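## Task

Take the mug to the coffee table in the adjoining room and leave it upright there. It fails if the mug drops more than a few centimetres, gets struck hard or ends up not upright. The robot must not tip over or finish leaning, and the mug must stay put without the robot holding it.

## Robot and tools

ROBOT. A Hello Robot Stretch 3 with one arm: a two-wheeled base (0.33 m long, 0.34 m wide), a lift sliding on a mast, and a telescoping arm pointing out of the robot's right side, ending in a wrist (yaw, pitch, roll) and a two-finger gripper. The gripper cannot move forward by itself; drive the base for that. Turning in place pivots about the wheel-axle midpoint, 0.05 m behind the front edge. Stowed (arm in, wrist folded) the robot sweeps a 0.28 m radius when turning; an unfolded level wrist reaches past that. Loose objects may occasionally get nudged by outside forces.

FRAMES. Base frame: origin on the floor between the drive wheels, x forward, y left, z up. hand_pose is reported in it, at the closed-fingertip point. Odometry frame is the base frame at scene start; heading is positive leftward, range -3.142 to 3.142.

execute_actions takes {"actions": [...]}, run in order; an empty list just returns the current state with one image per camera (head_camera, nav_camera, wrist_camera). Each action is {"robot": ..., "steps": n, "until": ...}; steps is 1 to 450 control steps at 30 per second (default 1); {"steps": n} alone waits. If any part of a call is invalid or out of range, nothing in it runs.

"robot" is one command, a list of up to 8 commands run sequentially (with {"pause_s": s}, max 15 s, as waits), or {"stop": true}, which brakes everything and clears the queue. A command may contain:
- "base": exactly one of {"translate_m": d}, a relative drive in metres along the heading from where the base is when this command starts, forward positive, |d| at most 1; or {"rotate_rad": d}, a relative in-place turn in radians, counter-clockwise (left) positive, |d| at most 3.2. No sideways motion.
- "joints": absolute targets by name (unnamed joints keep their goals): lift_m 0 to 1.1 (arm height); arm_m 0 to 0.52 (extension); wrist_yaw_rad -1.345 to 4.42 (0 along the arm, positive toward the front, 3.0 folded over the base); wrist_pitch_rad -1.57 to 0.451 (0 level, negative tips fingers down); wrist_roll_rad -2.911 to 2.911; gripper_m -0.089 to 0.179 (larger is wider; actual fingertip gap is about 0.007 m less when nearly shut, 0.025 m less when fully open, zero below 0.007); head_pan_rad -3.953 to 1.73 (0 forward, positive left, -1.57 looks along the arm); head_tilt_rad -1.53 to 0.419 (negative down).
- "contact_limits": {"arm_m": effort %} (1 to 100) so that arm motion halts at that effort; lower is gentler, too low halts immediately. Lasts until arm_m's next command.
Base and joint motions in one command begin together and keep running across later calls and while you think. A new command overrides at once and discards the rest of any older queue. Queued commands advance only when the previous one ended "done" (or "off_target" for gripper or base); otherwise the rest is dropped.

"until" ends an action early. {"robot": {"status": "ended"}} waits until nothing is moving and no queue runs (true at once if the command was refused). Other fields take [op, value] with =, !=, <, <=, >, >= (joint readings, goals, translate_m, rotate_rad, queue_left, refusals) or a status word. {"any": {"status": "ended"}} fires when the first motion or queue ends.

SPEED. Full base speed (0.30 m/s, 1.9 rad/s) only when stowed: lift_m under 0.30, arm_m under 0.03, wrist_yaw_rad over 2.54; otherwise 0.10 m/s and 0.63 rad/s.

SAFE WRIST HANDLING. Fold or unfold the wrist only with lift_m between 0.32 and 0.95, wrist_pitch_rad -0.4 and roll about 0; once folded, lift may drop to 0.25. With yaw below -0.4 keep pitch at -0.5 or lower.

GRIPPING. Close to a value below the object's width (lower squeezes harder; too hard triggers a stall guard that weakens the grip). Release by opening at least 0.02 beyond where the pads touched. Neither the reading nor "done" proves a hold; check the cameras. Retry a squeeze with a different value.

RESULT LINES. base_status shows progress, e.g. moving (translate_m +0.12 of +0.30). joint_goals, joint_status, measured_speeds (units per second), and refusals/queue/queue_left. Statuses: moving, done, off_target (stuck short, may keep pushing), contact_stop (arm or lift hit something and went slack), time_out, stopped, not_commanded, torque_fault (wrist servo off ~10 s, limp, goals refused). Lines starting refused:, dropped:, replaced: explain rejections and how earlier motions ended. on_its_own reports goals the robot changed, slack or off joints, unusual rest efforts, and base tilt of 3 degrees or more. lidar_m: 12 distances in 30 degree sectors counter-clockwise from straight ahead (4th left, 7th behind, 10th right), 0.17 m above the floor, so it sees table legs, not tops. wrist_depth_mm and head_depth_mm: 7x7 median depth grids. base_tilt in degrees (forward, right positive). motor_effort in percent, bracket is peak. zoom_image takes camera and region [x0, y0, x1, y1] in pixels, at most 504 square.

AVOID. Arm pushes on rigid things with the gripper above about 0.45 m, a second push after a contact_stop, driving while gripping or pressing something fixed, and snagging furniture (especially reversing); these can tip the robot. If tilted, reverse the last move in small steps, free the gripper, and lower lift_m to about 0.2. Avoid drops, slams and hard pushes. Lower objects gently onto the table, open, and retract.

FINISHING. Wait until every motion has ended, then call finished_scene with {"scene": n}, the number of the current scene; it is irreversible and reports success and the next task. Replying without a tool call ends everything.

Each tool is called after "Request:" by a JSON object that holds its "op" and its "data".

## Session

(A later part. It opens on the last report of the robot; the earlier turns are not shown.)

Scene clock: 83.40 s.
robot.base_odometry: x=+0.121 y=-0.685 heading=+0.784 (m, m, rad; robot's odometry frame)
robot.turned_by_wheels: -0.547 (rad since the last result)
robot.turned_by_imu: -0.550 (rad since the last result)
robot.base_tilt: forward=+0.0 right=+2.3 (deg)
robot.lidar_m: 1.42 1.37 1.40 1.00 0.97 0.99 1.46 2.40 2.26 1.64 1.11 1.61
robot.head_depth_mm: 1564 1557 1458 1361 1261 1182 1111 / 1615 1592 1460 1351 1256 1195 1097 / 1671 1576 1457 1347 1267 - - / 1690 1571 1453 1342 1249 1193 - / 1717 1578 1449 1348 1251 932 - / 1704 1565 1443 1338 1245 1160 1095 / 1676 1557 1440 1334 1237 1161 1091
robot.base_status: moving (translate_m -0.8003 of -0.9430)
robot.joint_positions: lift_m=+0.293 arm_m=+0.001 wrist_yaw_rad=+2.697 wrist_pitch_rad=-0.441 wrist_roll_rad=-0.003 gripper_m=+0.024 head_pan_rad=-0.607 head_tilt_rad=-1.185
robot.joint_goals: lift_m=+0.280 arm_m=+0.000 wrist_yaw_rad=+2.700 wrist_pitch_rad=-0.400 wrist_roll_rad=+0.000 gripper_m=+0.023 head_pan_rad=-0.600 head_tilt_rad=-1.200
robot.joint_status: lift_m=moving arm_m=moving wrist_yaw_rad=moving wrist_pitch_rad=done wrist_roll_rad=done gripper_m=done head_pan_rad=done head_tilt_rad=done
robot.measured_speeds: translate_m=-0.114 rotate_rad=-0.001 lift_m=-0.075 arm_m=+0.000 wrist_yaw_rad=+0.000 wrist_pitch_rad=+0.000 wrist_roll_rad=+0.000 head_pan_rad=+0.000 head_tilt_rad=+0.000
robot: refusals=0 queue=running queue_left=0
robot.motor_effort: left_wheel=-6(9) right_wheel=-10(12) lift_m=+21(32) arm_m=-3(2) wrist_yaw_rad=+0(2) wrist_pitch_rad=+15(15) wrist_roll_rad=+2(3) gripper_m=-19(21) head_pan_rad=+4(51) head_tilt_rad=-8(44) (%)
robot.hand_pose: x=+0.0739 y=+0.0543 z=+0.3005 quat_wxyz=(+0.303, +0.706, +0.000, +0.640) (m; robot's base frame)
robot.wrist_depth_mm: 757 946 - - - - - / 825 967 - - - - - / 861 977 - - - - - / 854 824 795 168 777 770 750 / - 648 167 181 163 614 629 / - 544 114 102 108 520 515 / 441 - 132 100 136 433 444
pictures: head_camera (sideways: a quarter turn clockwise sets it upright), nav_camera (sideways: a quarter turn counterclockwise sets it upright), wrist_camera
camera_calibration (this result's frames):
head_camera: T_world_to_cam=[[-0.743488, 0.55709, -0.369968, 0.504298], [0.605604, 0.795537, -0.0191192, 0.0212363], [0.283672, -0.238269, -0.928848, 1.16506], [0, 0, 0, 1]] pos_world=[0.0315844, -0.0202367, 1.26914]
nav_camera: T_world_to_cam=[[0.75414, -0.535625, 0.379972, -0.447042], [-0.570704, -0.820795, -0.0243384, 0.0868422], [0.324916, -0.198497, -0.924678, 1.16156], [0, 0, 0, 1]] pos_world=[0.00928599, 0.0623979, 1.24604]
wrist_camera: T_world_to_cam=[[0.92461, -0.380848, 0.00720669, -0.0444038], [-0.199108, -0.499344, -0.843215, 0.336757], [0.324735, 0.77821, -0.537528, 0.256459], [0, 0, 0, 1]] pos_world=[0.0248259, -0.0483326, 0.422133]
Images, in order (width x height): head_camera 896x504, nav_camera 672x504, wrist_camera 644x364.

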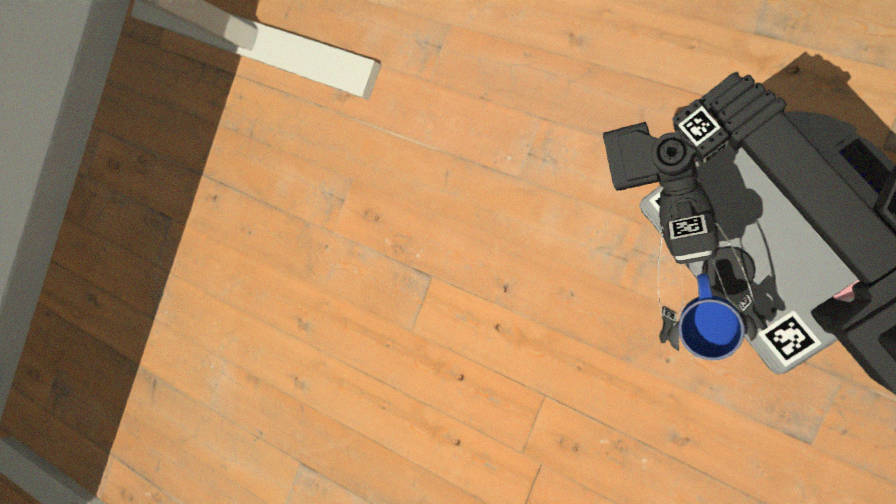

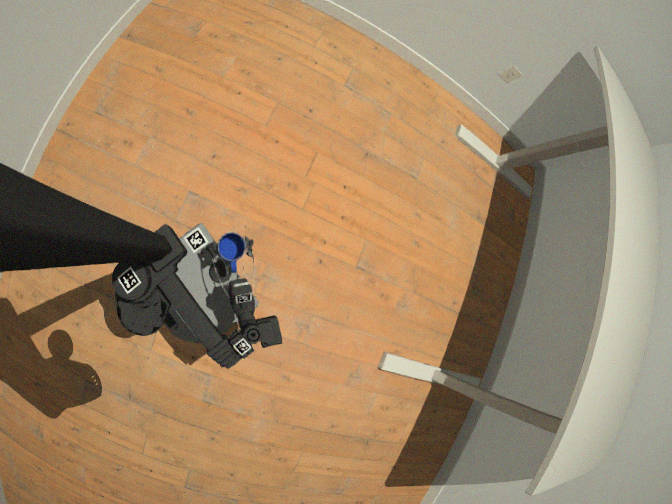

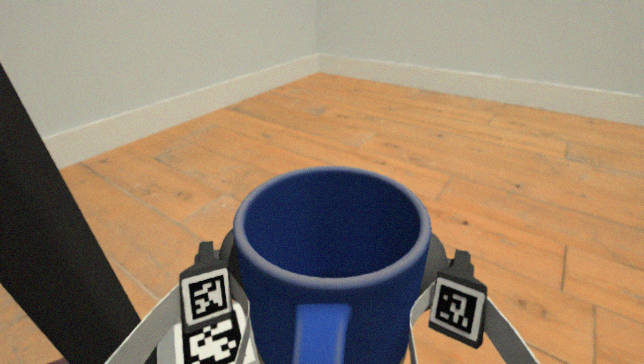

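Request:
{"op": "execute_actions", "data": {"actions": [{"steps":100,"until":{"robot":{"base_status":["!=","moving"]}}},{"robot":[{"base":{"translate_m":-1.0},"joints":{"head_pan_rad":-3.14,"head_tilt_rad":-1.1}},{"base":{"rotate_rad":-1.035}}],"steps":400,"until":{"robot":{"status":"ended"}}}]}}

Scene clock: 91.97 s.
robot.base_odometry: x=-0.688 y=-1.492 heading=-0.251 (m, m, rad; robot's odometry frame)
robot.turned_by_wheels: -1.035 (rad since the last result)
robot.turned_by_imu: -1.040 (rad since the last result)
robot.base_tilt: forward=-0.2 right=+1.4 (deg)
robot.lidar_m: 2.16 1.90 2.44 1.49 0.51 0.47 0.45 0.47 0.64 1.42 1.48 2.01
robot.head_depth_mm: 446 544 704 865 1234 1160 1100 / 443 542 699 978 1258 1212 1097 / 441 538 690 968 1295 - 1084 / 438 533 684 956 1295 - 867 / 436 531 679 945 1265 - 1064 / 434 527 675 932 1260 1204 1062 / 432 525 668 925 1254 1174 1076
robot.base_status: done (rotate_rad -1.0349 of -1.0350)
robot.joint_positions: lift_m=+0.280 arm_m=+0.001 wrist_yaw_rad=+2.699 wrist_pitch_rad=-0.442 wrist_roll_rad=-0.003 gripper_m=+0.024 head_pan_rad=-3.134 head_tilt_rad=-1.099
robot.joint_goals: lift_m=+0.280 arm_m=+0.000 wrist_yaw_rad=+2.700 wrist_pitch_rad=-0.400 wrist_roll_rad=+0.000 gripper_m=+0.023 head_pan_rad=-3.140 head_tilt_rad=-1.100
robot.joint_status: lift_m=done arm_m=done wrist_yaw_rad=done wrist_pitch_rad=done wrist_roll_rad=done gripper_m=done head_pan_rad=done head_tilt_rad=done
robot.measured_speeds: translate_m=+0.000 rotate_rad=+0.000 lift_m=+0.000 arm_m=+0.000 wrist_yaw_rad=+0.000 wrist_pitch_rad=+0.000 wrist_roll_rad=+0.000 head_pan_rad=+0.000 head_tilt_rad=+0.000
robot: refusals=0 queue=done queue_left=0
robot.motor_effort: left_wheel=+3(12) right_wheel=-3(12) lift_m=+21(21) arm_m=-3(3) wrist_yaw_rad=+1(1) wrist_pitch_rad=+15(15) wrist_roll_rad=+2(2) gripper_m=-21(19) head_pan_rad=-4(49) head_tilt_rad=-1(12) (%)
robot.hand_pose: x=+0.0736 y=+0.0544 z=+0.2875 quat_wxyz=(+0.303, +0.706, +0.000, +0.640) (m; robot's base frame)
robot.wrist_depth_mm: - - - - - - - / - - - - - - - / - - - - - - 981 / 835 788 766 168 746 767 747 / - 631 167 181 162 608 582 / - 532 114 103 108 495 505 / 435 - 132 100 137 421 427
pictures: head_camera (sideways: a quarter turn clockwise sets it upright), nav_camera (sideways: a quarter turn counterclockwise sets it upright), wrist_camera
camera_calibration (this result's frames):
head_camera: T_world_to_cam=[[0.893463, -0.0266688, -0.448344, 0.596395], [-0.0374945, -0.99918, -0.0152852, 0.0201698], [-0.447568, 0.0304672, -0.893731, 1.1239], [0, 0, 0, 1]] pos_world=[-0.0290778, 0.00181625, 1.27216]
nav_camera: T_world_to_cam=[[-0.888941, 0.0029959, 0.458011, -0.538664], [-0.00915741, 0.999662, -0.0243123, 0.0833854], [-0.457929, -0.0258064, -0.888614, 1.11948], [0, 0, 0, 1]] pos_world=[0.0345659, -0.0528537, 1.24353]
wrist_camera: T_world_to_cam=[[0.925038, -0.379806, 0.00720262, -0.0441502], [-0.198556, -0.499586, -0.843202, 0.32584], [0.323851, 0.778564, -0.537549, 0.249565], [0, 0, 0, 1]] pos_world=[0.0247163, -0.0482858, 0.40922]
Images, in order (width x height): head_camera 896x504, nav_camera 672x504, wrist_camera 644x364.

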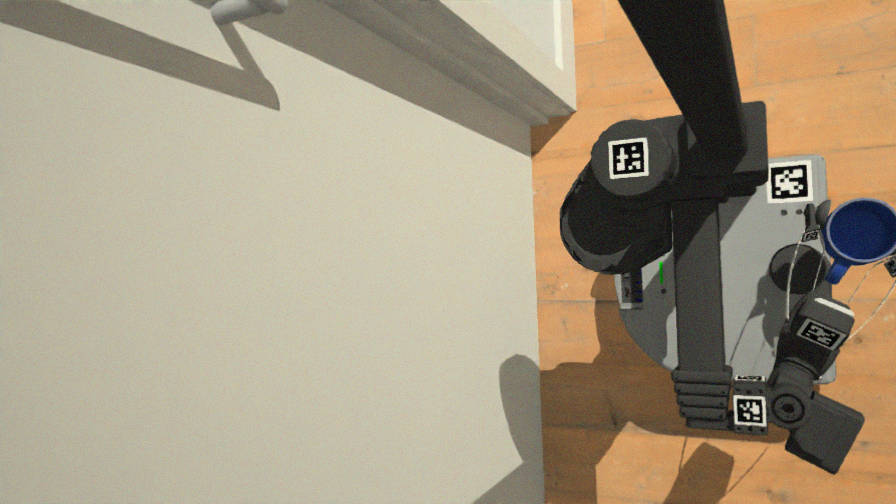

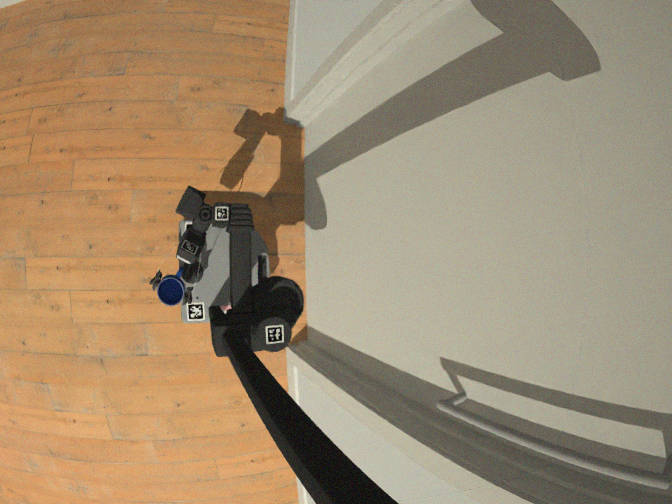

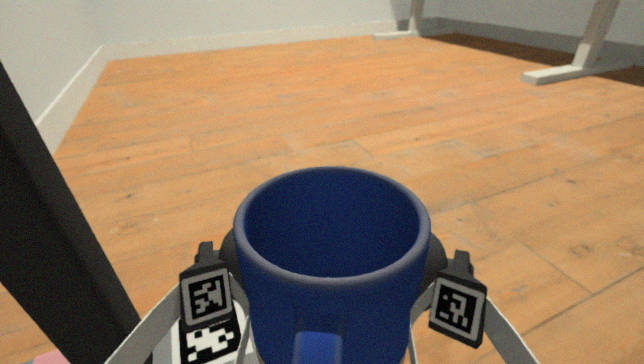

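Request:
{"op": "execute_actions", "data": {"actions": [{"robot":[{"base":{"translate_m":-0.165},"joints":{"wrist_yaw_rad":2.85}},{"base":{"translate_m":-0.35},"joints":{"lift_m":0.31}}],"steps":400,"until":{"robot":{"status":"ended"}}}]}}

Scene clock: 101.23 s.
robot.base_odometry: x=-1.187 y=-1.364 heading=-0.251 (m, m, rad; robot's odometry frame)
robot.turned_by_wheels: +0.000 (rad since the last result)
robot.turned_by_imu: +0.001 (rad since the last result)
robot.base_tilt: forward=-0.1 right=+1.4 (deg)
robot.lidar_m: 2.67 2.38 0.31 0.31 1.75 0.41 0.29 0.27 0.28 0.36 1.49 2.02
robot.head_depth_mm: 400 485 1564 1406 1289 1160 919 / 381 482 656 1410 1298 - 1097 / 347 433 576 865 1297 - 1071 / 318 390 501 705 1017 - 853 / 299 354 444 597 887 - 1069 / 288 325 398 518 736 1010 1062 / - 302 362 456 621 941 1082
robot.base_status: done (translate_m -0.3500 of -0.3500)
robot.joint_positions: lift_m=+0.310 arm_m=+0.001 wrist_yaw_rad=+2.850 wrist_pitch_rad=-0.442 wrist_roll_rad=-0.003 gripper_m=+0.024 head_pan_rad=-3.134 head_tilt_rad=-1.096
robot.joint_goals: lift_m=+0.310 arm_m=+0.000 wrist_yaw_rad=+2.850 wrist_pitch_rad=-0.400 wrist_roll_rad=+0.000 gripper_m=+0.023 head_pan_rad=-3.140 head_tilt_rad=-1.100
robot.joint_status: lift_m=done arm_m=done wrist_yaw_rad=done wrist_pitch_rad=done wrist_roll_rad=done gripper_m=done head_pan_rad=done head_tilt_rad=done
robot.measured_speeds: translate_m=+0.000 rotate_rad=+0.000 lift_m=+0.000 arm_m=+0.000 wrist_yaw_rad=+0.000 wrist_pitch_rad=+0.000 wrist_roll_rad=+0.000 head_pan_rad=+0.000 head_tilt_rad=+0.000
robot: refusals=0 queue=done queue_left=0
robot.motor_effort: left_wheel=+0(78) right_wheel=+0(65) lift_m=+31(33) arm_m=-2(2) wrist_yaw_rad=-1(3) wrist_pitch_rad=+16(16) wrist_roll_rad=+2(2) gripper_m=-19(21) head_pan_rad=-3(4) head_tilt_rad=-2(2) (%)
robot.hand_pose: x=+0.0423 y=+0.0664 z=+0.3170 quat_wxyz=(+0.254, +0.704, +0.054, +0.661) (m; robot's base frame)
robot.wrist_depth_mm: - - 334 333 - - - / - - - 365 - - - / - - - 399 - - - / 838 827 795 168 813 800 793 / 658 - 167 181 163 646 647 / 555 - 114 103 108 533 532 / 473 - 131 100 136 449 455
pictures: head_camera (sideways: a quarter turn clockwise sets it upright), nav_camera (sideways: a quarter turn counterclockwise sets it upright), wrist_camera
camera_calibration (this result's frames):
head_camera: T_world_to_cam=[[0.891867, -0.0271418, -0.451483, 0.600494], [-0.038064, -0.999161, -0.0151257, 0.0199657], [-0.450694, 0.0306754, -0.892151, 1.12187], [0, 0, 0, 1]] pos_world=[-0.0291812, 0.00183366, 1.27229]
nav_camera: T_world_to_cam=[[-0.887323, 0.00346675, 0.461136, -0.542744], [-0.00872669, 0.999666, -0.0243074, 0.0833765], [-0.461066, -0.0255927, -0.886997, 1.1174], [0, 0, 0, 1]] pos_world=[0.0343331, -0.0528699, 1.24343]
wrist_camera: T_world_to_cam=[[0.971812, -0.23565, 0.00705504, -0.0223065], [-0.121025, -0.524335, -0.842868, 0.348696], [0.202321, 0.818255, -0.538075, 0.268851], [0, 0, 0, 1]] pos_world=[0.0094843, -0.0424118, 0.438724]
Images, in order (width x height): head_camera 896x504, nav_camera 672x504, wrist_camera 644x364.

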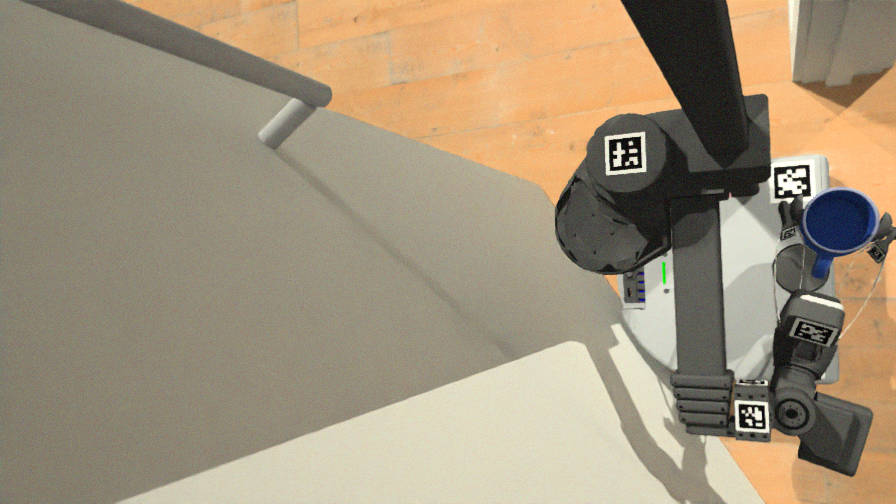

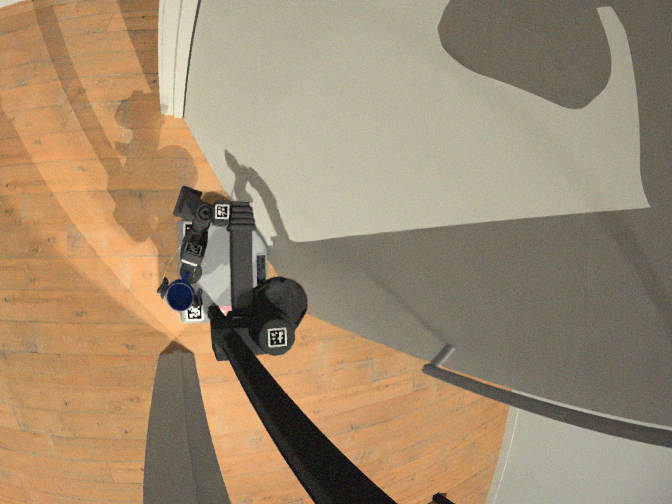

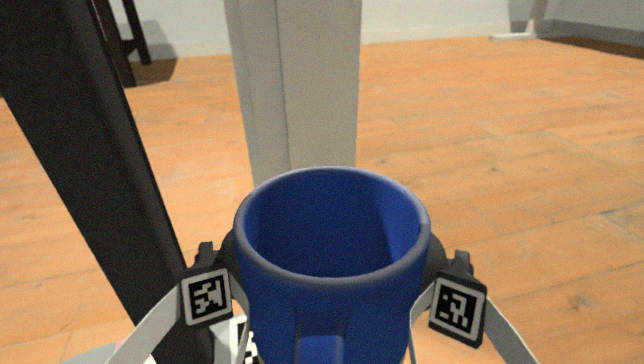

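Request:
{"op": "execute_actions", "data": {"actions": [{"robot":{"base":{"translate_m":-0.26},"joints":{"head_pan_rad":-3.95,"head_tilt_rad":-0.7}},"steps":400,"until":{"robot":{"status":"ended"}}}]}}

Scene clock: 106.03 s.
robot.base_odometry: x=-1.439 y=-1.299 heading=-0.251 (m, m, rad; robot's odometry frame)
robot.turned_by_wheels: +0.000 (rad since the last result)
robot.turned_by_imu: +0.000 (rad since the last result)
robot.base_tilt: forward=-0.2 right=+1.3 (deg)
robot.lidar_m: 2.93 0.44 0.42 1.07 2.42 1.92 0.30 0.24 0.24 0.27 0.42 2.02
robot.head_depth_mm: - - - - 1526 1346 1162 / - - - - - - 1143 / 2462 2744 - - - - - / 2430 2739 2440 1920 1582 1334 1167 / 2202 2430 2453 1913 1581 1339 1165 / 1988 2196 2363 1924 1574 1337 1169 / 1820 1991 2162 1923 1583 1337 1166
robot.base_status: done (translate_m -0.2600 of -0.2600)
robot.joint_positions: lift_m=+0.310 arm_m=+0.001 wrist_yaw_rad=+2.850 wrist_pitch_rad=-0.442 wrist_roll_rad=-0.003 gripper_m=+0.024 head_pan_rad=-3.943 head_tilt_rad=-0.704
robot.joint_goals: lift_m=+0.310 arm_m=+0.000 wrist_yaw_rad=+2.850 wrist_pitch_rad=-0.400 wrist_roll_rad=+0.000 gripper_m=+0.023 head_pan_rad=-3.950 head_tilt_rad=-0.700
robot.joint_status: lift_m=done arm_m=done wrist_yaw_rad=done wrist_pitch_rad=done wrist_roll_rad=done gripper_m=done head_pan_rad=done head_tilt_rad=done
robot.measured_speeds: translate_m=+0.000 rotate_rad=+0.000 lift_m=+0.000 arm_m=+0.000 wrist_yaw_rad=+0.000 wrist_pitch_rad=+0.000 wrist_roll_rad=+0.000 head_pan_rad=+0.000 head_tilt_rad=+0.000
robot: refusals=0 queue=done queue_left=0
robot.motor_effort: left_wheel=-1(18) right_wheel=+0(23) lift_m=+31(30) arm_m=-2(3) wrist_yaw_rad=-1(1) wrist_pitch_rad=+16(16) wrist_roll_rad=+2(2) gripper_m=-20(20) head_pan_rad=-5(56) head_tilt_rad=+3(31) (%)
robot.hand_pose: x=+0.0423 y=+0.0664 z=+0.3170 quat_wxyz=(+0.254, +0.704, +0.054, +0.661) (m; robot's base frame)
robot.wrist_depth_mm: - - - - 486 386 - / - - - - 511 422 - / - - - 991 533 484 - / 835 832 826 168 506 732 797 / 678 - 168 182 162 631 647 / 561 - 113 103 108 532 530 / 471 - 131 100 137 456 448
pictures: head_camera (sideways: a quarter turn clockwise sets it upright), nav_camera (sideways: a quarter turn counterclockwise sets it upright), wrist_camera
camera_calibration (this result's frames):
head_camera: T_world_to_cam=[[0.429388, -0.491688, -0.757541, 1.00208], [-0.750667, -0.660672, 0.00332207, 0.000298657], [-0.50212, 0.567235, -0.652779, 0.810944], [0, 0, 0, 1]] pos_world=[-0.0228662, 0.0329119, 1.28848]
nav_camera: T_world_to_cam=[[-0.441044, 0.469646, 0.764796, -0.941114], [0.71072, 0.703133, -0.0219203, 0.0758921], [-0.548048, 0.533888, -0.6439, 0.801839], [0, 0, 0, 1]] pos_world=[-0.0295649, -0.0394639, 1.23773]
wrist_camera: T_world_to_cam=[[0.97183, -0.235577, 0.00701296, -0.0222646], [-0.121041, -0.524424, -0.84281, 0.348696], [0.202224, 0.81822, -0.538165, 0.268846], [0, 0, 0, 1]] pos_world=[0.00947685, -0.0423554, 0.438724]
Images, in order (width x height): head_camera 896x504, nav_camera 672x504, wrist_camera 644x364.

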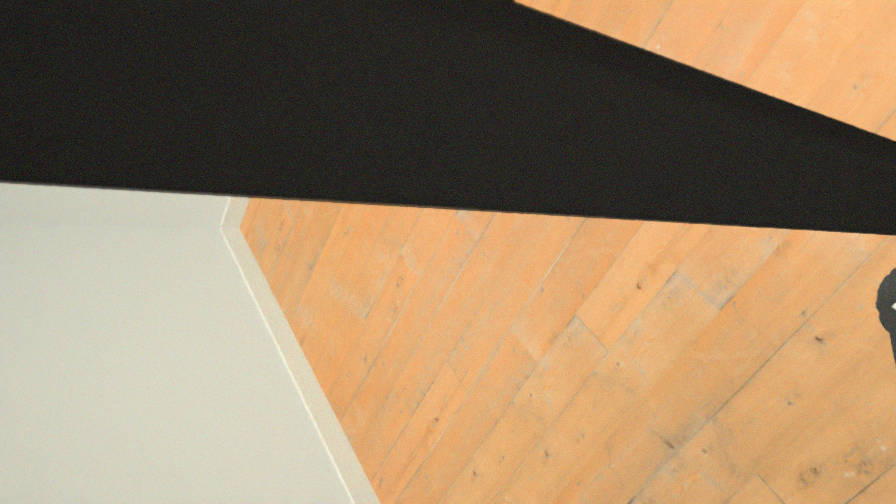

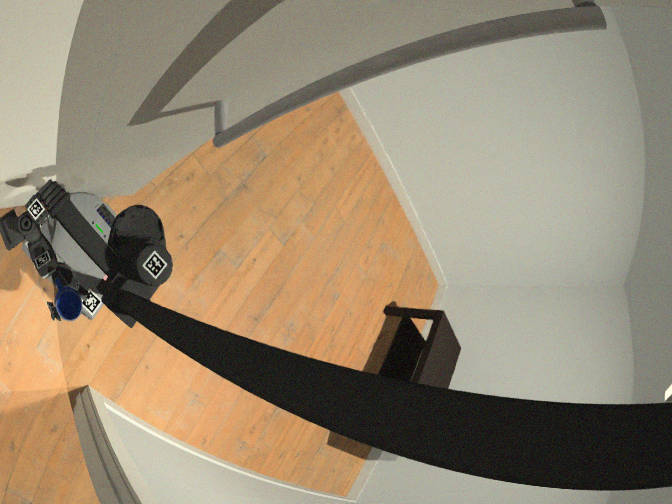

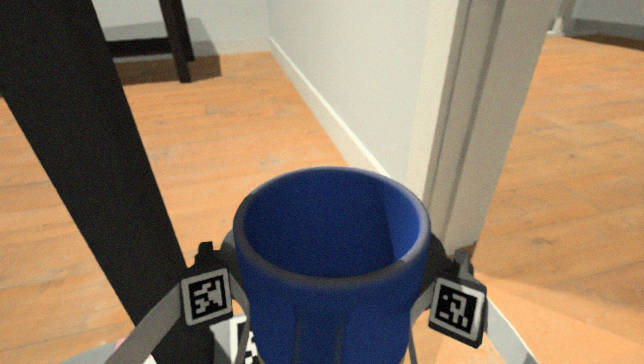

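Request:
{"op": "execute_actions", "data": {"actions": [{"robot":{"base":{"rotate_rad":2.0},"joints":{"head_pan_rad":-0.3,"head_tilt_rad":-0.6}},"steps":200,"until":{"robot":{"rotate_rad":[">",0.9]}}},{"robot":{"joints":{"lift_m":0.28}},"steps":200,"until":{"robot":{"base_status":["!=","moving"]}}},{"robot":{"base":{"translate_m":1.0}},"steps":200,"until":{"robot":{"translate_m":[">",0.3]}}}]}}

Scene clock: 116.60 s.
robot.base_odometry: x=-1.493 y=-0.998 heading=+1.749 (m, m, rad; robot's odometry frame)
robot.turned_by_wheels: +2.000 (rad since the last result)
robot.turned_by_imu: +2.008 (rad since the last result)
robot.base_tilt: forward=-0.9 right=+0.7 (deg)
robot.lidar_m: 1.68 1.86 1.72 1.75 0.43 0.44 0.61 2.19 0.40 0.40 0.52 1.13
robot.head_depth_mm: 1541 1513 1470 1451 1416 1344 1189 / 1703 1882 2057 2077 1722 1417 1211 / 1713 1891 2114 2179 1724 1420 1213 / 1726 1911 2071 1998 1720 1415 1213 / 1729 1932 1931 1853 1723 1423 1215 / 1729 1932 1938 1868 1715 1421 1217 / 1745 1926 1946 1857 1725 1427 1213
robot.base_status: moving (translate_m +0.3060 of +1.0000)
robot.joint_positions: lift_m=+0.280 arm_m=+0.001 wrist_yaw_rad=+2.850 wrist_pitch_rad=-0.442 wrist_roll_rad=-0.003 gripper_m=+0.024 head_pan_rad=-0.307 head_tilt_rad=-0.605
robot.joint_goals: lift_m=+0.280 arm_m=+0.000 wrist_yaw_rad=+2.850 wrist_pitch_rad=-0.400 wrist_roll_rad=+0.000 gripper_m=+0.023 head_pan_rad=-0.300 head_tilt_rad=-0.600
robot.joint_status: lift_m=done arm_m=done wrist_yaw_rad=done wrist_pitch_rad=done wrist_roll_rad=done gripper_m=done head_pan_rad=done head_tilt_rad=done
robot.measured_speeds: translate_m=+0.294 rotate_rad=+0.000 lift_m=+0.000 arm_m=+0.000 wrist_yaw_rad=+0.000 wrist_pitch_rad=+0.000 wrist_roll_rad=+0.000 head_pan_rad=+0.000 head_tilt_rad=+0.000
robot: refusals=0 queue=running queue_left=0
robot.motor_effort: left_wheel=-1(15) right_wheel=+8(12) lift_m=+22(31) arm_m=-2(2) wrist_yaw_rad=-1(1) wrist_pitch_rad=+15(16) wrist_roll_rad=+2(2) gripper_m=-20(20) head_pan_rad=+4(57) head_tilt_rad=+3(16) (%)
robot.hand_pose: x=+0.0423 y=+0.0664 z=+0.2874 quat_wxyz=(+0.254, +0.704, +0.054, +0.661) (m; robot's base frame)
robot.wrist_depth_mm: - - - - - - - / - - - - - - - / - - - - 992 - 972 / 385 765 799 169 771 741 754 / 412 - 167 181 165 613 587 / 447 - 113 102 108 493 499 / 447 - 132 100 136 420 425
pictures: head_camera (sideways: a quarter turn clockwise sets it upright), nav_camera (sideways: a quarter turn counterclockwise sets it upright), wrist_camera
camera_calibration (this result's frames):
head_camera: T_world_to_cam=[[-0.536905, 0.205466, -0.81824, 1.0871], [0.346717, 0.937935, 0.0080172, -0.0125087], [0.769104, -0.279393, -0.574821, 0.701776], [0, 0, 0, 1]] pos_world=[0.0482672, -0.0155583, 1.293]
nav_camera: T_world_to_cam=[[0.536058, -0.180328, 0.824696, -1.02516], [-0.289925, -0.956824, -0.0207656, 0.0804955], [0.792833, -0.227969, -0.565195, 0.691272], [0, 0, 0, 1]] pos_world=[0.0248194, 0.0497433, 1.23782]
wrist_camera: T_world_to_cam=[[0.971831, -0.235575, 0.00701684, -0.0220617], [-0.12104, -0.52444, -0.8428, 0.323754], [0.202222, 0.81821, -0.538181, 0.252945], [0, 0, 0, 1]] pos_world=[0.00947651, -0.0423696, 0.409145]
Images, in order (width x height): head_camera 896x504, nav_camera 672x504, wrist_camera 644x364.

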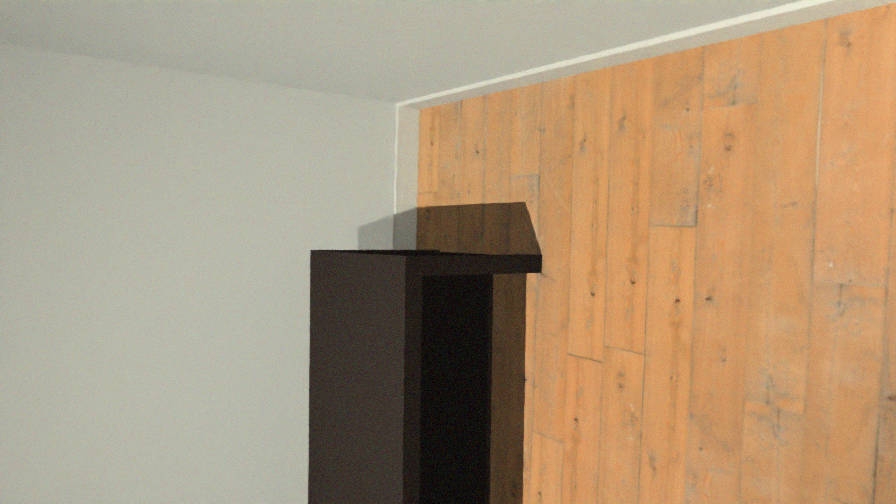

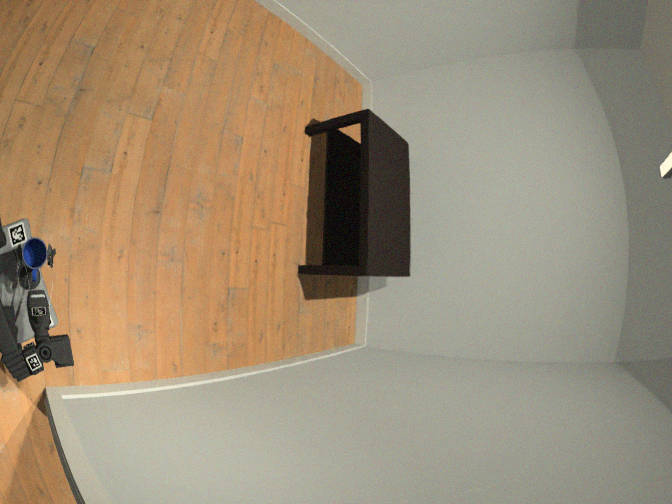

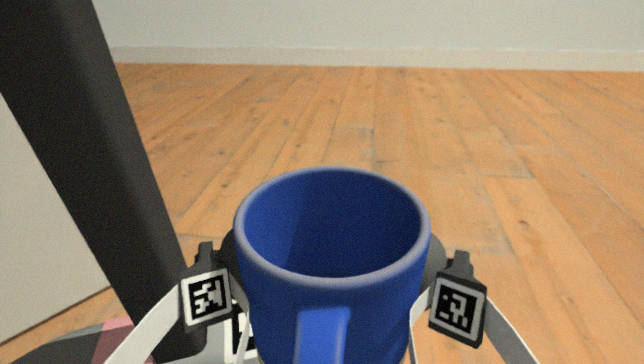

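Request:
{"op": "execute_actions", "data": {"actions": [{"steps":150,"until":{"robot":{"base_status":["!=","moving"]}}},{"robot":{"base":{"translate_m":0.30},"joints":{"head_pan_rad":-1.57,"head_tilt_rad":-0.9}},"steps":200,"until":{"robot":{"translate_m":[">",0.2]}}},{"robot":{"joints":{"lift_m":0.55}},"steps":300,"until":{"robot":{"base_status":["!=","moving"]}}},{"robot":{"base":{"rotate_rad":1.13},"joints":{"wrist_yaw_rad":0}},"steps":300,"until":{"robot":{"status":"ended"}}}]}}

Scene clock: 125.50 s.
robot.base_odometry: x=-1.670 y=-0.020 heading=+2.879 (m, m, rad; robot's odometry frame)
robot.turned_by_wheels: +1.130 (rad since the last result)
robot.turned_by_imu: +1.142 (rad since the last result)
robot.base_tilt: forward=-0.2 right=+1.3 (deg)
robot.lidar_m: 1.32 1.36 1.83 1.22 1.16 0.84 0.81 0.83 0.55 1.02 1.12 0.71
robot.head_depth_mm: 1049 1224 1476 1623 1403 1236 1112 / 1041 1218 1409 1068 1008 1237 - / 1031 1212 1242 1047 1076 1253 - / 1027 1192 1229 1041 925 1193 1125 / 1017 1185 1231 1044 961 1234 1105 / 1015 1177 1229 1042 960 1231 1105 / 1006 1170 1225 1038 943 1231 1105
robot.base_status: done (rotate_rad +1.1299 of +1.1300)
robot.joint_positions: lift_m=+0.550 arm_m=+0.001 wrist_yaw_rad=+0.003 wrist_pitch_rad=-0.442 wrist_roll_rad=-0.003 gripper_m=+0.024 head_pan_rad=-1.563 head_tilt_rad=-0.889
robot.joint_goals: lift_m=+0.550 arm_m=+0.000 wrist_yaw_rad=+0.000 wrist_pitch_rad=-0.400 wrist_roll_rad=+0.000 gripper_m=+0.023 head_pan_rad=-1.570 head_tilt_rad=-0.900
robot.joint_status: lift_m=done arm_m=done wrist_yaw_rad=done wrist_pitch_rad=done wrist_roll_rad=done gripper_m=done head_pan_rad=done head_tilt_rad=done
robot.measured_speeds: translate_m=+0.000 rotate_rad=+0.000 lift_m=+0.000 arm_m=+0.000 wrist_yaw_rad=+0.000 wrist_pitch_rad=+0.000 wrist_roll_rad=+0.000 head_pan_rad=+0.000 head_tilt_rad=+0.000
robot: refusals=0 queue=done queue_left=0
robot.motor_effort: left_wheel=-4(10) right_wheel=+5(12) lift_m=+32(32) arm_m=-2(2) wrist_yaw_rad=-2(2) wrist_pitch_rad=+15(15) wrist_roll_rad=+2(2) gripper_m=-20(20) head_pan_rad=-5(52) head_tilt_rad=-5(30) (%)
robot.hand_pose: x=-0.0209 y=-0.3668 z=+0.5569 quat_wxyz=(+0.691, +0.156, -0.688, -0.154) (m; robot's base frame)
robot.wrist_depth_mm: 847 828 852 842 822 820 819 / 932 899 887 880 908 919 863 / 590 580 591 569 556 950 943 / 440 437 424 169 422 415 921 / 346 345 167 181 163 332 795 / 636 620 114 103 108 360 807 / 569 569 537 101 137 426 708
pictures: head_camera (sideways: a quarter turn clockwise sets it upright), nav_camera (sideways: a quarter turn counterclockwise sets it upright), wrist_camera
camera_calibration (this result's frames):
head_camera: T_world_to_cam=[[0.0277955, 0.780076, -0.625067, 0.831897], [0.999185, -0.0399974, -0.00548443, 0.00108935], [-0.0292793, -0.624405, -0.780552, 0.974234], [0, 0, 0, 1]] pos_world=[0.00431343, -0.0405828, 1.28044]
nav_camera: T_world_to_cam=[[-0.0041356, -0.773637, 0.633615, -0.772828], [-0.999627, -0.0138977, -0.0234935, 0.0883679], [0.0269812, -0.633476, -0.773292, 0.966614], [0, 0, 0, 1]] pos_world=[0.0590584, 0.0156664, 1.23923]
wrist_camera: T_world_to_cam=[[-0.998409, -0.0559467, 0.00701141, -0.0399464], [-0.0360115, 0.537029, -0.842795, 0.707207], [0.0433863, -0.841707, -0.538189, 0.153091], [0, 0, 0, 1]] pos_world=[-0.0210574, -0.253167, 0.678702]
Images, in order (width x height): head_camera 896x504, nav_camera 672x504, wrist_camera 644x364.

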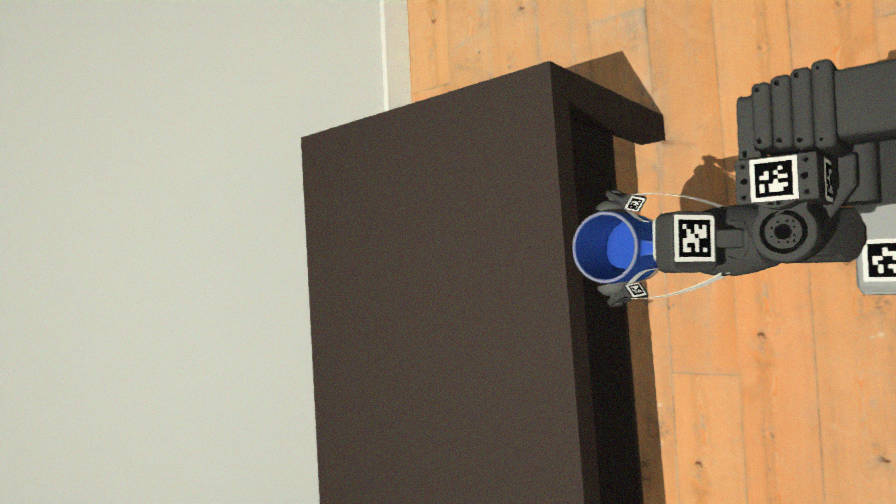

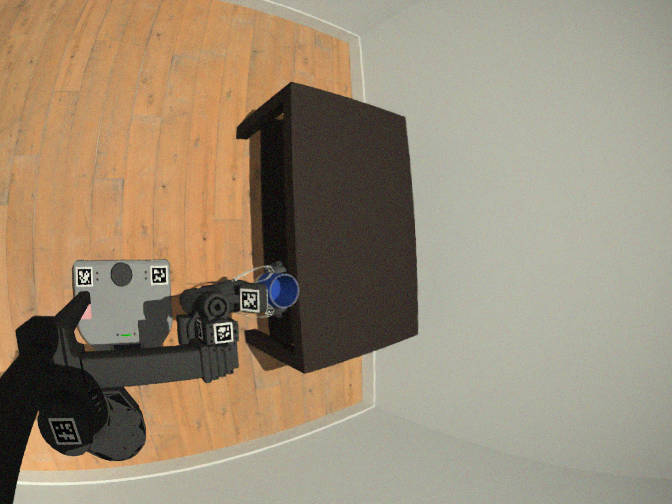

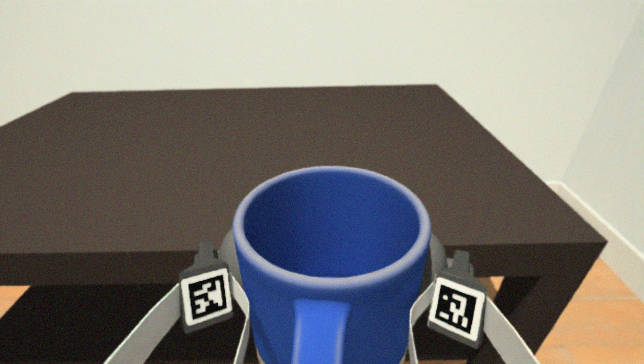

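Request:
{"op": "execute_actions", "data": {"actions": [{"robot":{"base":{"translate_m":0.12},"joints":{"arm_m":0.33,"lift_m":0.535,"wrist_pitch_rad":-0.375}},"steps":200,"until":{"robot":{"arm_m":[">",0.26]}}},{"robot":{"joints":{"lift_m":0.505}},"steps":200,"until":{"robot":{"status":"ended"}}}]}}

Scene clock: 130.80 s.
robot.base_odometry: x=-1.785 y=+0.011 heading=+2.879 (m, m, rad; robot's odometry frame)
robot.turned_by_wheels: +0.000 (rad since the last result)
robot.turned_by_imu: +0.002 (rad since the last result)
robot.base_tilt: forward=+0.0 right=+1.4 (deg)
robot.lidar_m: 1.20 1.24 1.67 1.24 1.33 0.97 0.93 0.96 0.62 1.15 0.63 0.65
robot.head_depth_mm: 1051 1218 1421 1051 1030 1237 1111 / 1041 1216 1240 1049 1202 1258 - / 1033 1199 1230 1096 1188 1233 1125 / 1023 1190 1224 998 1075 1235 1126 / 1022 1176 1223 1046 961 1233 1106 / 1008 1172 1230 1041 940 1234 1101 / 1004 1160 1222 1040 938 1234 1103
robot.base_status: done (translate_m +0.1200 of +0.1200)
robot.joint_positions: lift_m=+0.505 arm_m=+0.330 wrist_yaw_rad=+0.001 wrist_pitch_rad=-0.421 wrist_roll_rad=-0.003 gripper_m=+0.024 head_pan_rad=-1.563 head_tilt_rad=-0.889
robot.joint_goals: lift_m=+0.505 arm_m=+0.330 wrist_yaw_rad=+0.000 wrist_pitch_rad=-0.375 wrist_roll_rad=+0.000 gripper_m=+0.023 head_pan_rad=-1.570 head_tilt_rad=-0.900
robot.joint_status: lift_m=done arm_m=done wrist_yaw_rad=done wrist_pitch_rad=done wrist_roll_rad=done gripper_m=done head_pan_rad=done head_tilt_rad=done
robot.measured_speeds: translate_m=+0.000 rotate_rad=+0.000 lift_m=+0.000 arm_m=+0.000 wrist_yaw_rad=+0.000 wrist_pitch_rad=+0.000 wrist_roll_rad=+0.000 head_pan_rad=+0.000 head_tilt_rad=+0.000
robot: refusals=0 queue=done queue_left=0
robot.motor_effort: left_wheel=-4(6) right_wheel=+4(9) lift_m=+22(31) arm_m=+4(5) wrist_yaw_rad=-2(3) wrist_pitch_rad=+17(17) wrist_roll_rad=+2(2) gripper_m=-20(20) head_pan_rad=-4(5) head_tilt_rad=-6(6) (%)
robot.hand_pose: x=-0.0212 y=-0.6986 z=+0.5172 quat_wxyz=(+0.693, +0.149, -0.690, -0.147) (m; robot's base frame)
robot.wrist_depth_mm: 525 536 529 517 516 514 512 / 580 574 560 559 566 553 554 / 596 597 593 476 478 461 598 / 365 362 359 168 350 346 342 / 286 282 168 181 163 278 274 / 234 234 114 103 108 227 225 / 199 198 185 100 137 192 193
pictures: head_camera (sideways: a quarter turn clockwise sets it upright), nav_camera (sideways: a quarter turn counterclockwise sets it upright), wrist_camera
camera_calibration (this result's frames):
head_camera: T_world_to_cam=[[0.0277981, 0.780076, -0.625067, 0.831897], [0.999185, -0.0400007, -0.00548444, 0.00108937], [-0.0292814, -0.624405, -0.780552, 0.974234], [0, 0, 0, 1]] pos_world=[0.00431329, -0.0405828, 1.28044]
nav_camera: T_world_to_cam=[[-0.00413819, -0.773637, 0.633615, -0.772828], [-0.999627, -0.0138943, -0.0234935, 0.0883679], [0.0269791, -0.633476, -0.773292, 0.966615], [0, 0, 0, 1]] pos_world=[0.0590584, 0.0156663, 1.23923]
wrist_camera: T_world_to_cam=[[-0.998489, -0.0543574, 0.00801683, -0.0579415], [-0.0351029, 0.51883, -0.854156, 0.845058], [0.0422704, -0.853147, -0.519955, -0.165043], [0, 0, 0, 1]] pos_world=[-0.0212135, -0.582397, 0.636462]
Images, in order (width x height): head_camera 896x504, nav_camera 672x504, wrist_camera 644x364.

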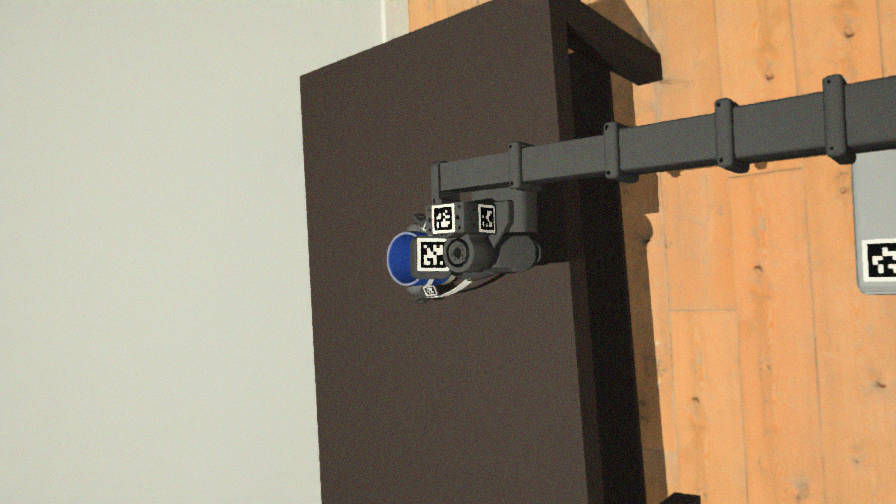

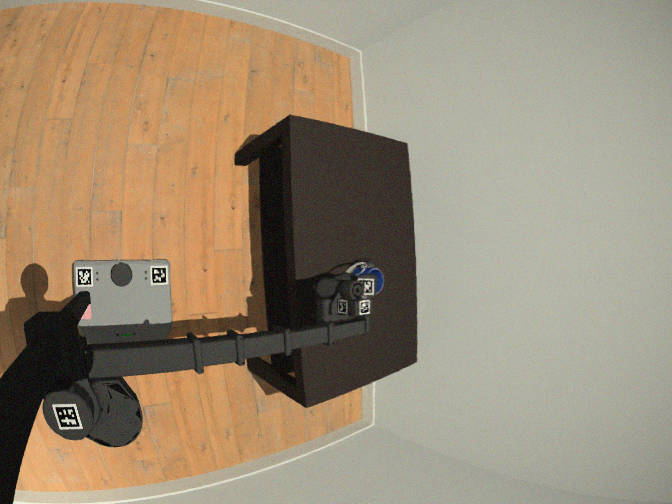

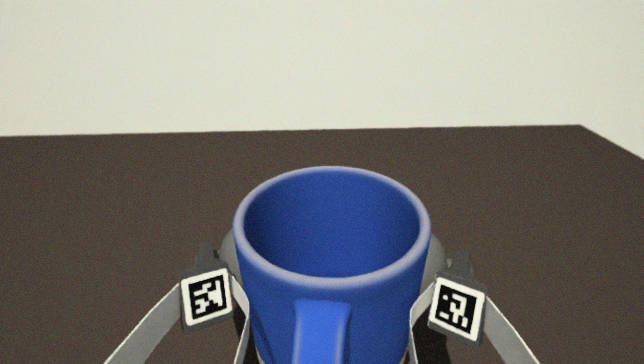

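Request:
{"op": "execute_actions", "data": {"actions": [{"robot":{"joints":{"lift_m":0.484}},"steps":60,"until":{"robot":{"status":"ended"}}}]}}

Scene clock: 132.83 s.
robot.base_odometry: x=-1.785 y=+0.011 heading=+2.879 (m, m, rad; robot's odometry frame)
robot.turned_by_wheels: +0.000 (rad since the last result)
robot.turned_by_imu: +0.001 (rad since the last result)
robot.base_tilt: forward=-0.2 right=+1.3 (deg)
robot.lidar_m: 1.20 1.24 1.66 1.24 1.33 0.97 0.93 0.96 0.62 1.15 0.63 0.65
robot.head_depth_mm: 1041 1224 1436 1047 1034 1241 1112 / 1039 1212 1237 1046 1203 1265 1128 / 1031 1200 1237 1095 1195 1239 1121 / 1022 1193 1232 1018 1184 1234 1125 / 1016 1181 1233 1038 961 1238 1103 / 1008 1172 1221 1043 941 1228 1104 / 1004 1167 1225 1042 940 1232 1108
robot.base_status: done (translate_m +0.1200 of +0.1200)
robot.joint_positions: lift_m=+0.484 arm_m=+0.330 wrist_yaw_rad=+0.001 wrist_pitch_rad=-0.415 wrist_roll_rad=-0.003 gripper_m=+0.024 head_pan_rad=-1.563 head_tilt_rad=-0.889
robot.joint_goals: lift_m=+0.484 arm_m=+0.330 wrist_yaw_rad=+0.000 wrist_pitch_rad=-0.375 wrist_roll_rad=+0.000 gripper_m=+0.023 head_pan_rad=-1.570 head_tilt_rad=-0.900
robot.joint_status: lift_m=done arm_m=done wrist_yaw_rad=done wrist_pitch_rad=done wrist_roll_rad=done gripper_m=done head_pan_rad=done head_tilt_rad=done
robot.measured_speeds: translate_m=+0.000 rotate_rad=+0.000 lift_m=+0.000 arm_m=+0.000 wrist_yaw_rad=+0.000 wrist_pitch_rad=+0.000 wrist_roll_rad=+0.000 head_pan_rad=+0.000 head_tilt_rad=+0.000
robot: refusals=0 queue=done queue_left=0
robot.motor_effort: left_wheel=-4(4) right_wheel=+5(4) lift_m=+21(21) arm_m=+3(3) wrist_yaw_rad=-1(2) wrist_pitch_rad=+15(17) wrist_roll_rad=+2(2) gripper_m=-19(21) head_pan_rad=-4(4) head_tilt_rad=-5(6) (%)
robot.hand_pose: x=-0.0212 y=-0.6994 z=+0.4976 quat_wxyz=(+0.693, +0.146, -0.690, -0.145) (m; robot's base frame)
robot.wrist_depth_mm: 516 530 514 514 511 511 509 / 574 576 561 570 561 563 565 / 465 451 436 430 427 426 432 / 330 319 319 167 315 313 308 / 256 254 167 182 162 246 245 / 209 208 113 103 108 205 202 / 178 177 169 100 136 171 172
pictures: head_camera (sideways: a quarter turn clockwise sets it upright), nav_camera (sideways: a quarter turn counterclockwise sets it upright), wrist_camera
camera_calibration (this result's frames):
head_camera: T_world_to_cam=[[0.0277983, 0.780076, -0.625067, 0.831897], [0.999185, -0.0400009, -0.00548444, 0.00108936], [-0.0292815, -0.624405, -0.780552, 0.974234], [0, 0, 0, 1]] pos_world=[0.00431328, -0.0405828, 1.28044]
nav_camera: T_world_to_cam=[[-0.00413837, -0.773637, 0.633615, -0.772828], [-0.999627, -0.0138941, -0.0234935, 0.0883679], [0.026979, -0.633476, -0.773292, 0.966615], [0, 0, 0, 1]] pos_world=[0.0590584, 0.0156662, 1.23923]
wrist_camera: T_world_to_cam=[[-0.998489, -0.0543085, 0.00833905, -0.057951], [-0.0350981, 0.513663, -0.857274, 0.826643], [0.0422738, -0.856271, -0.514793, -0.180642], [0, 0, 0, 1]] pos_world=[-0.0212134, -0.582442, 0.616149]
Images, in order (width x height): head_camera 896x504, nav_camera 672x504, wrist_camera 644x364.

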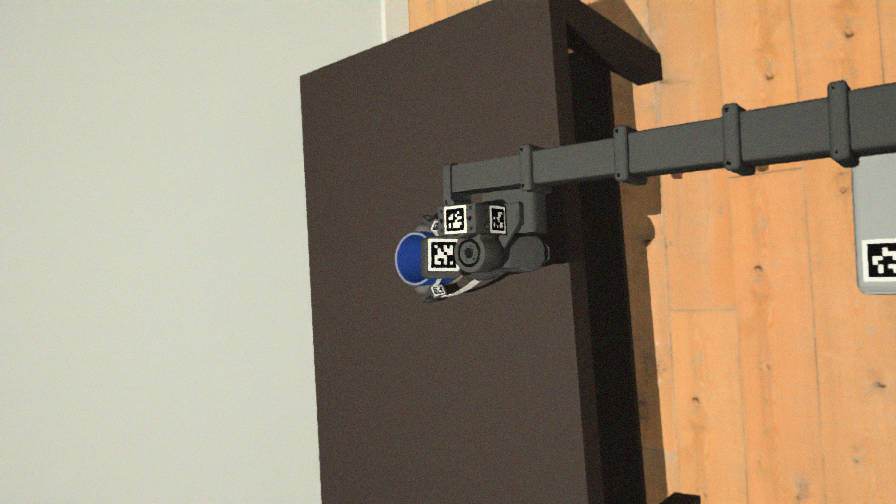

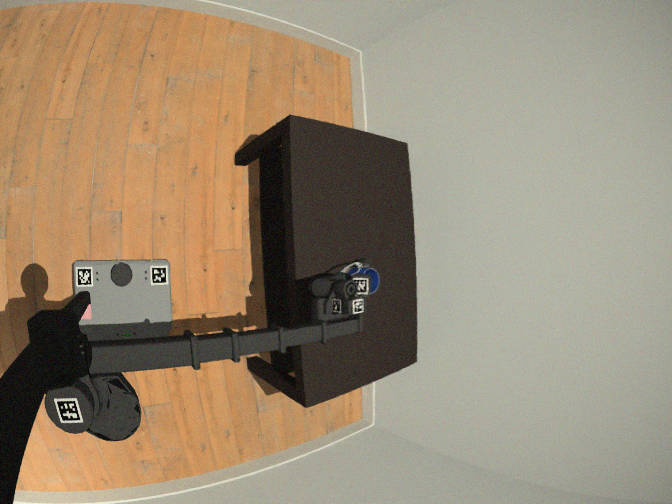

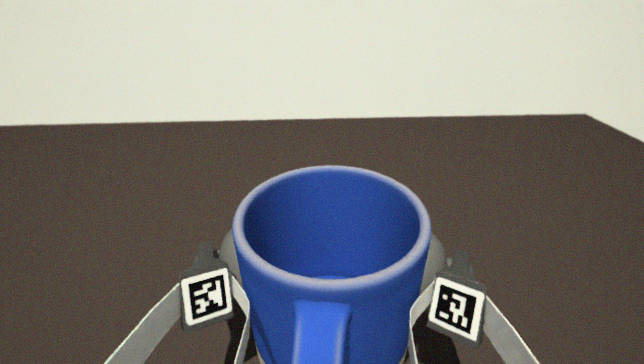

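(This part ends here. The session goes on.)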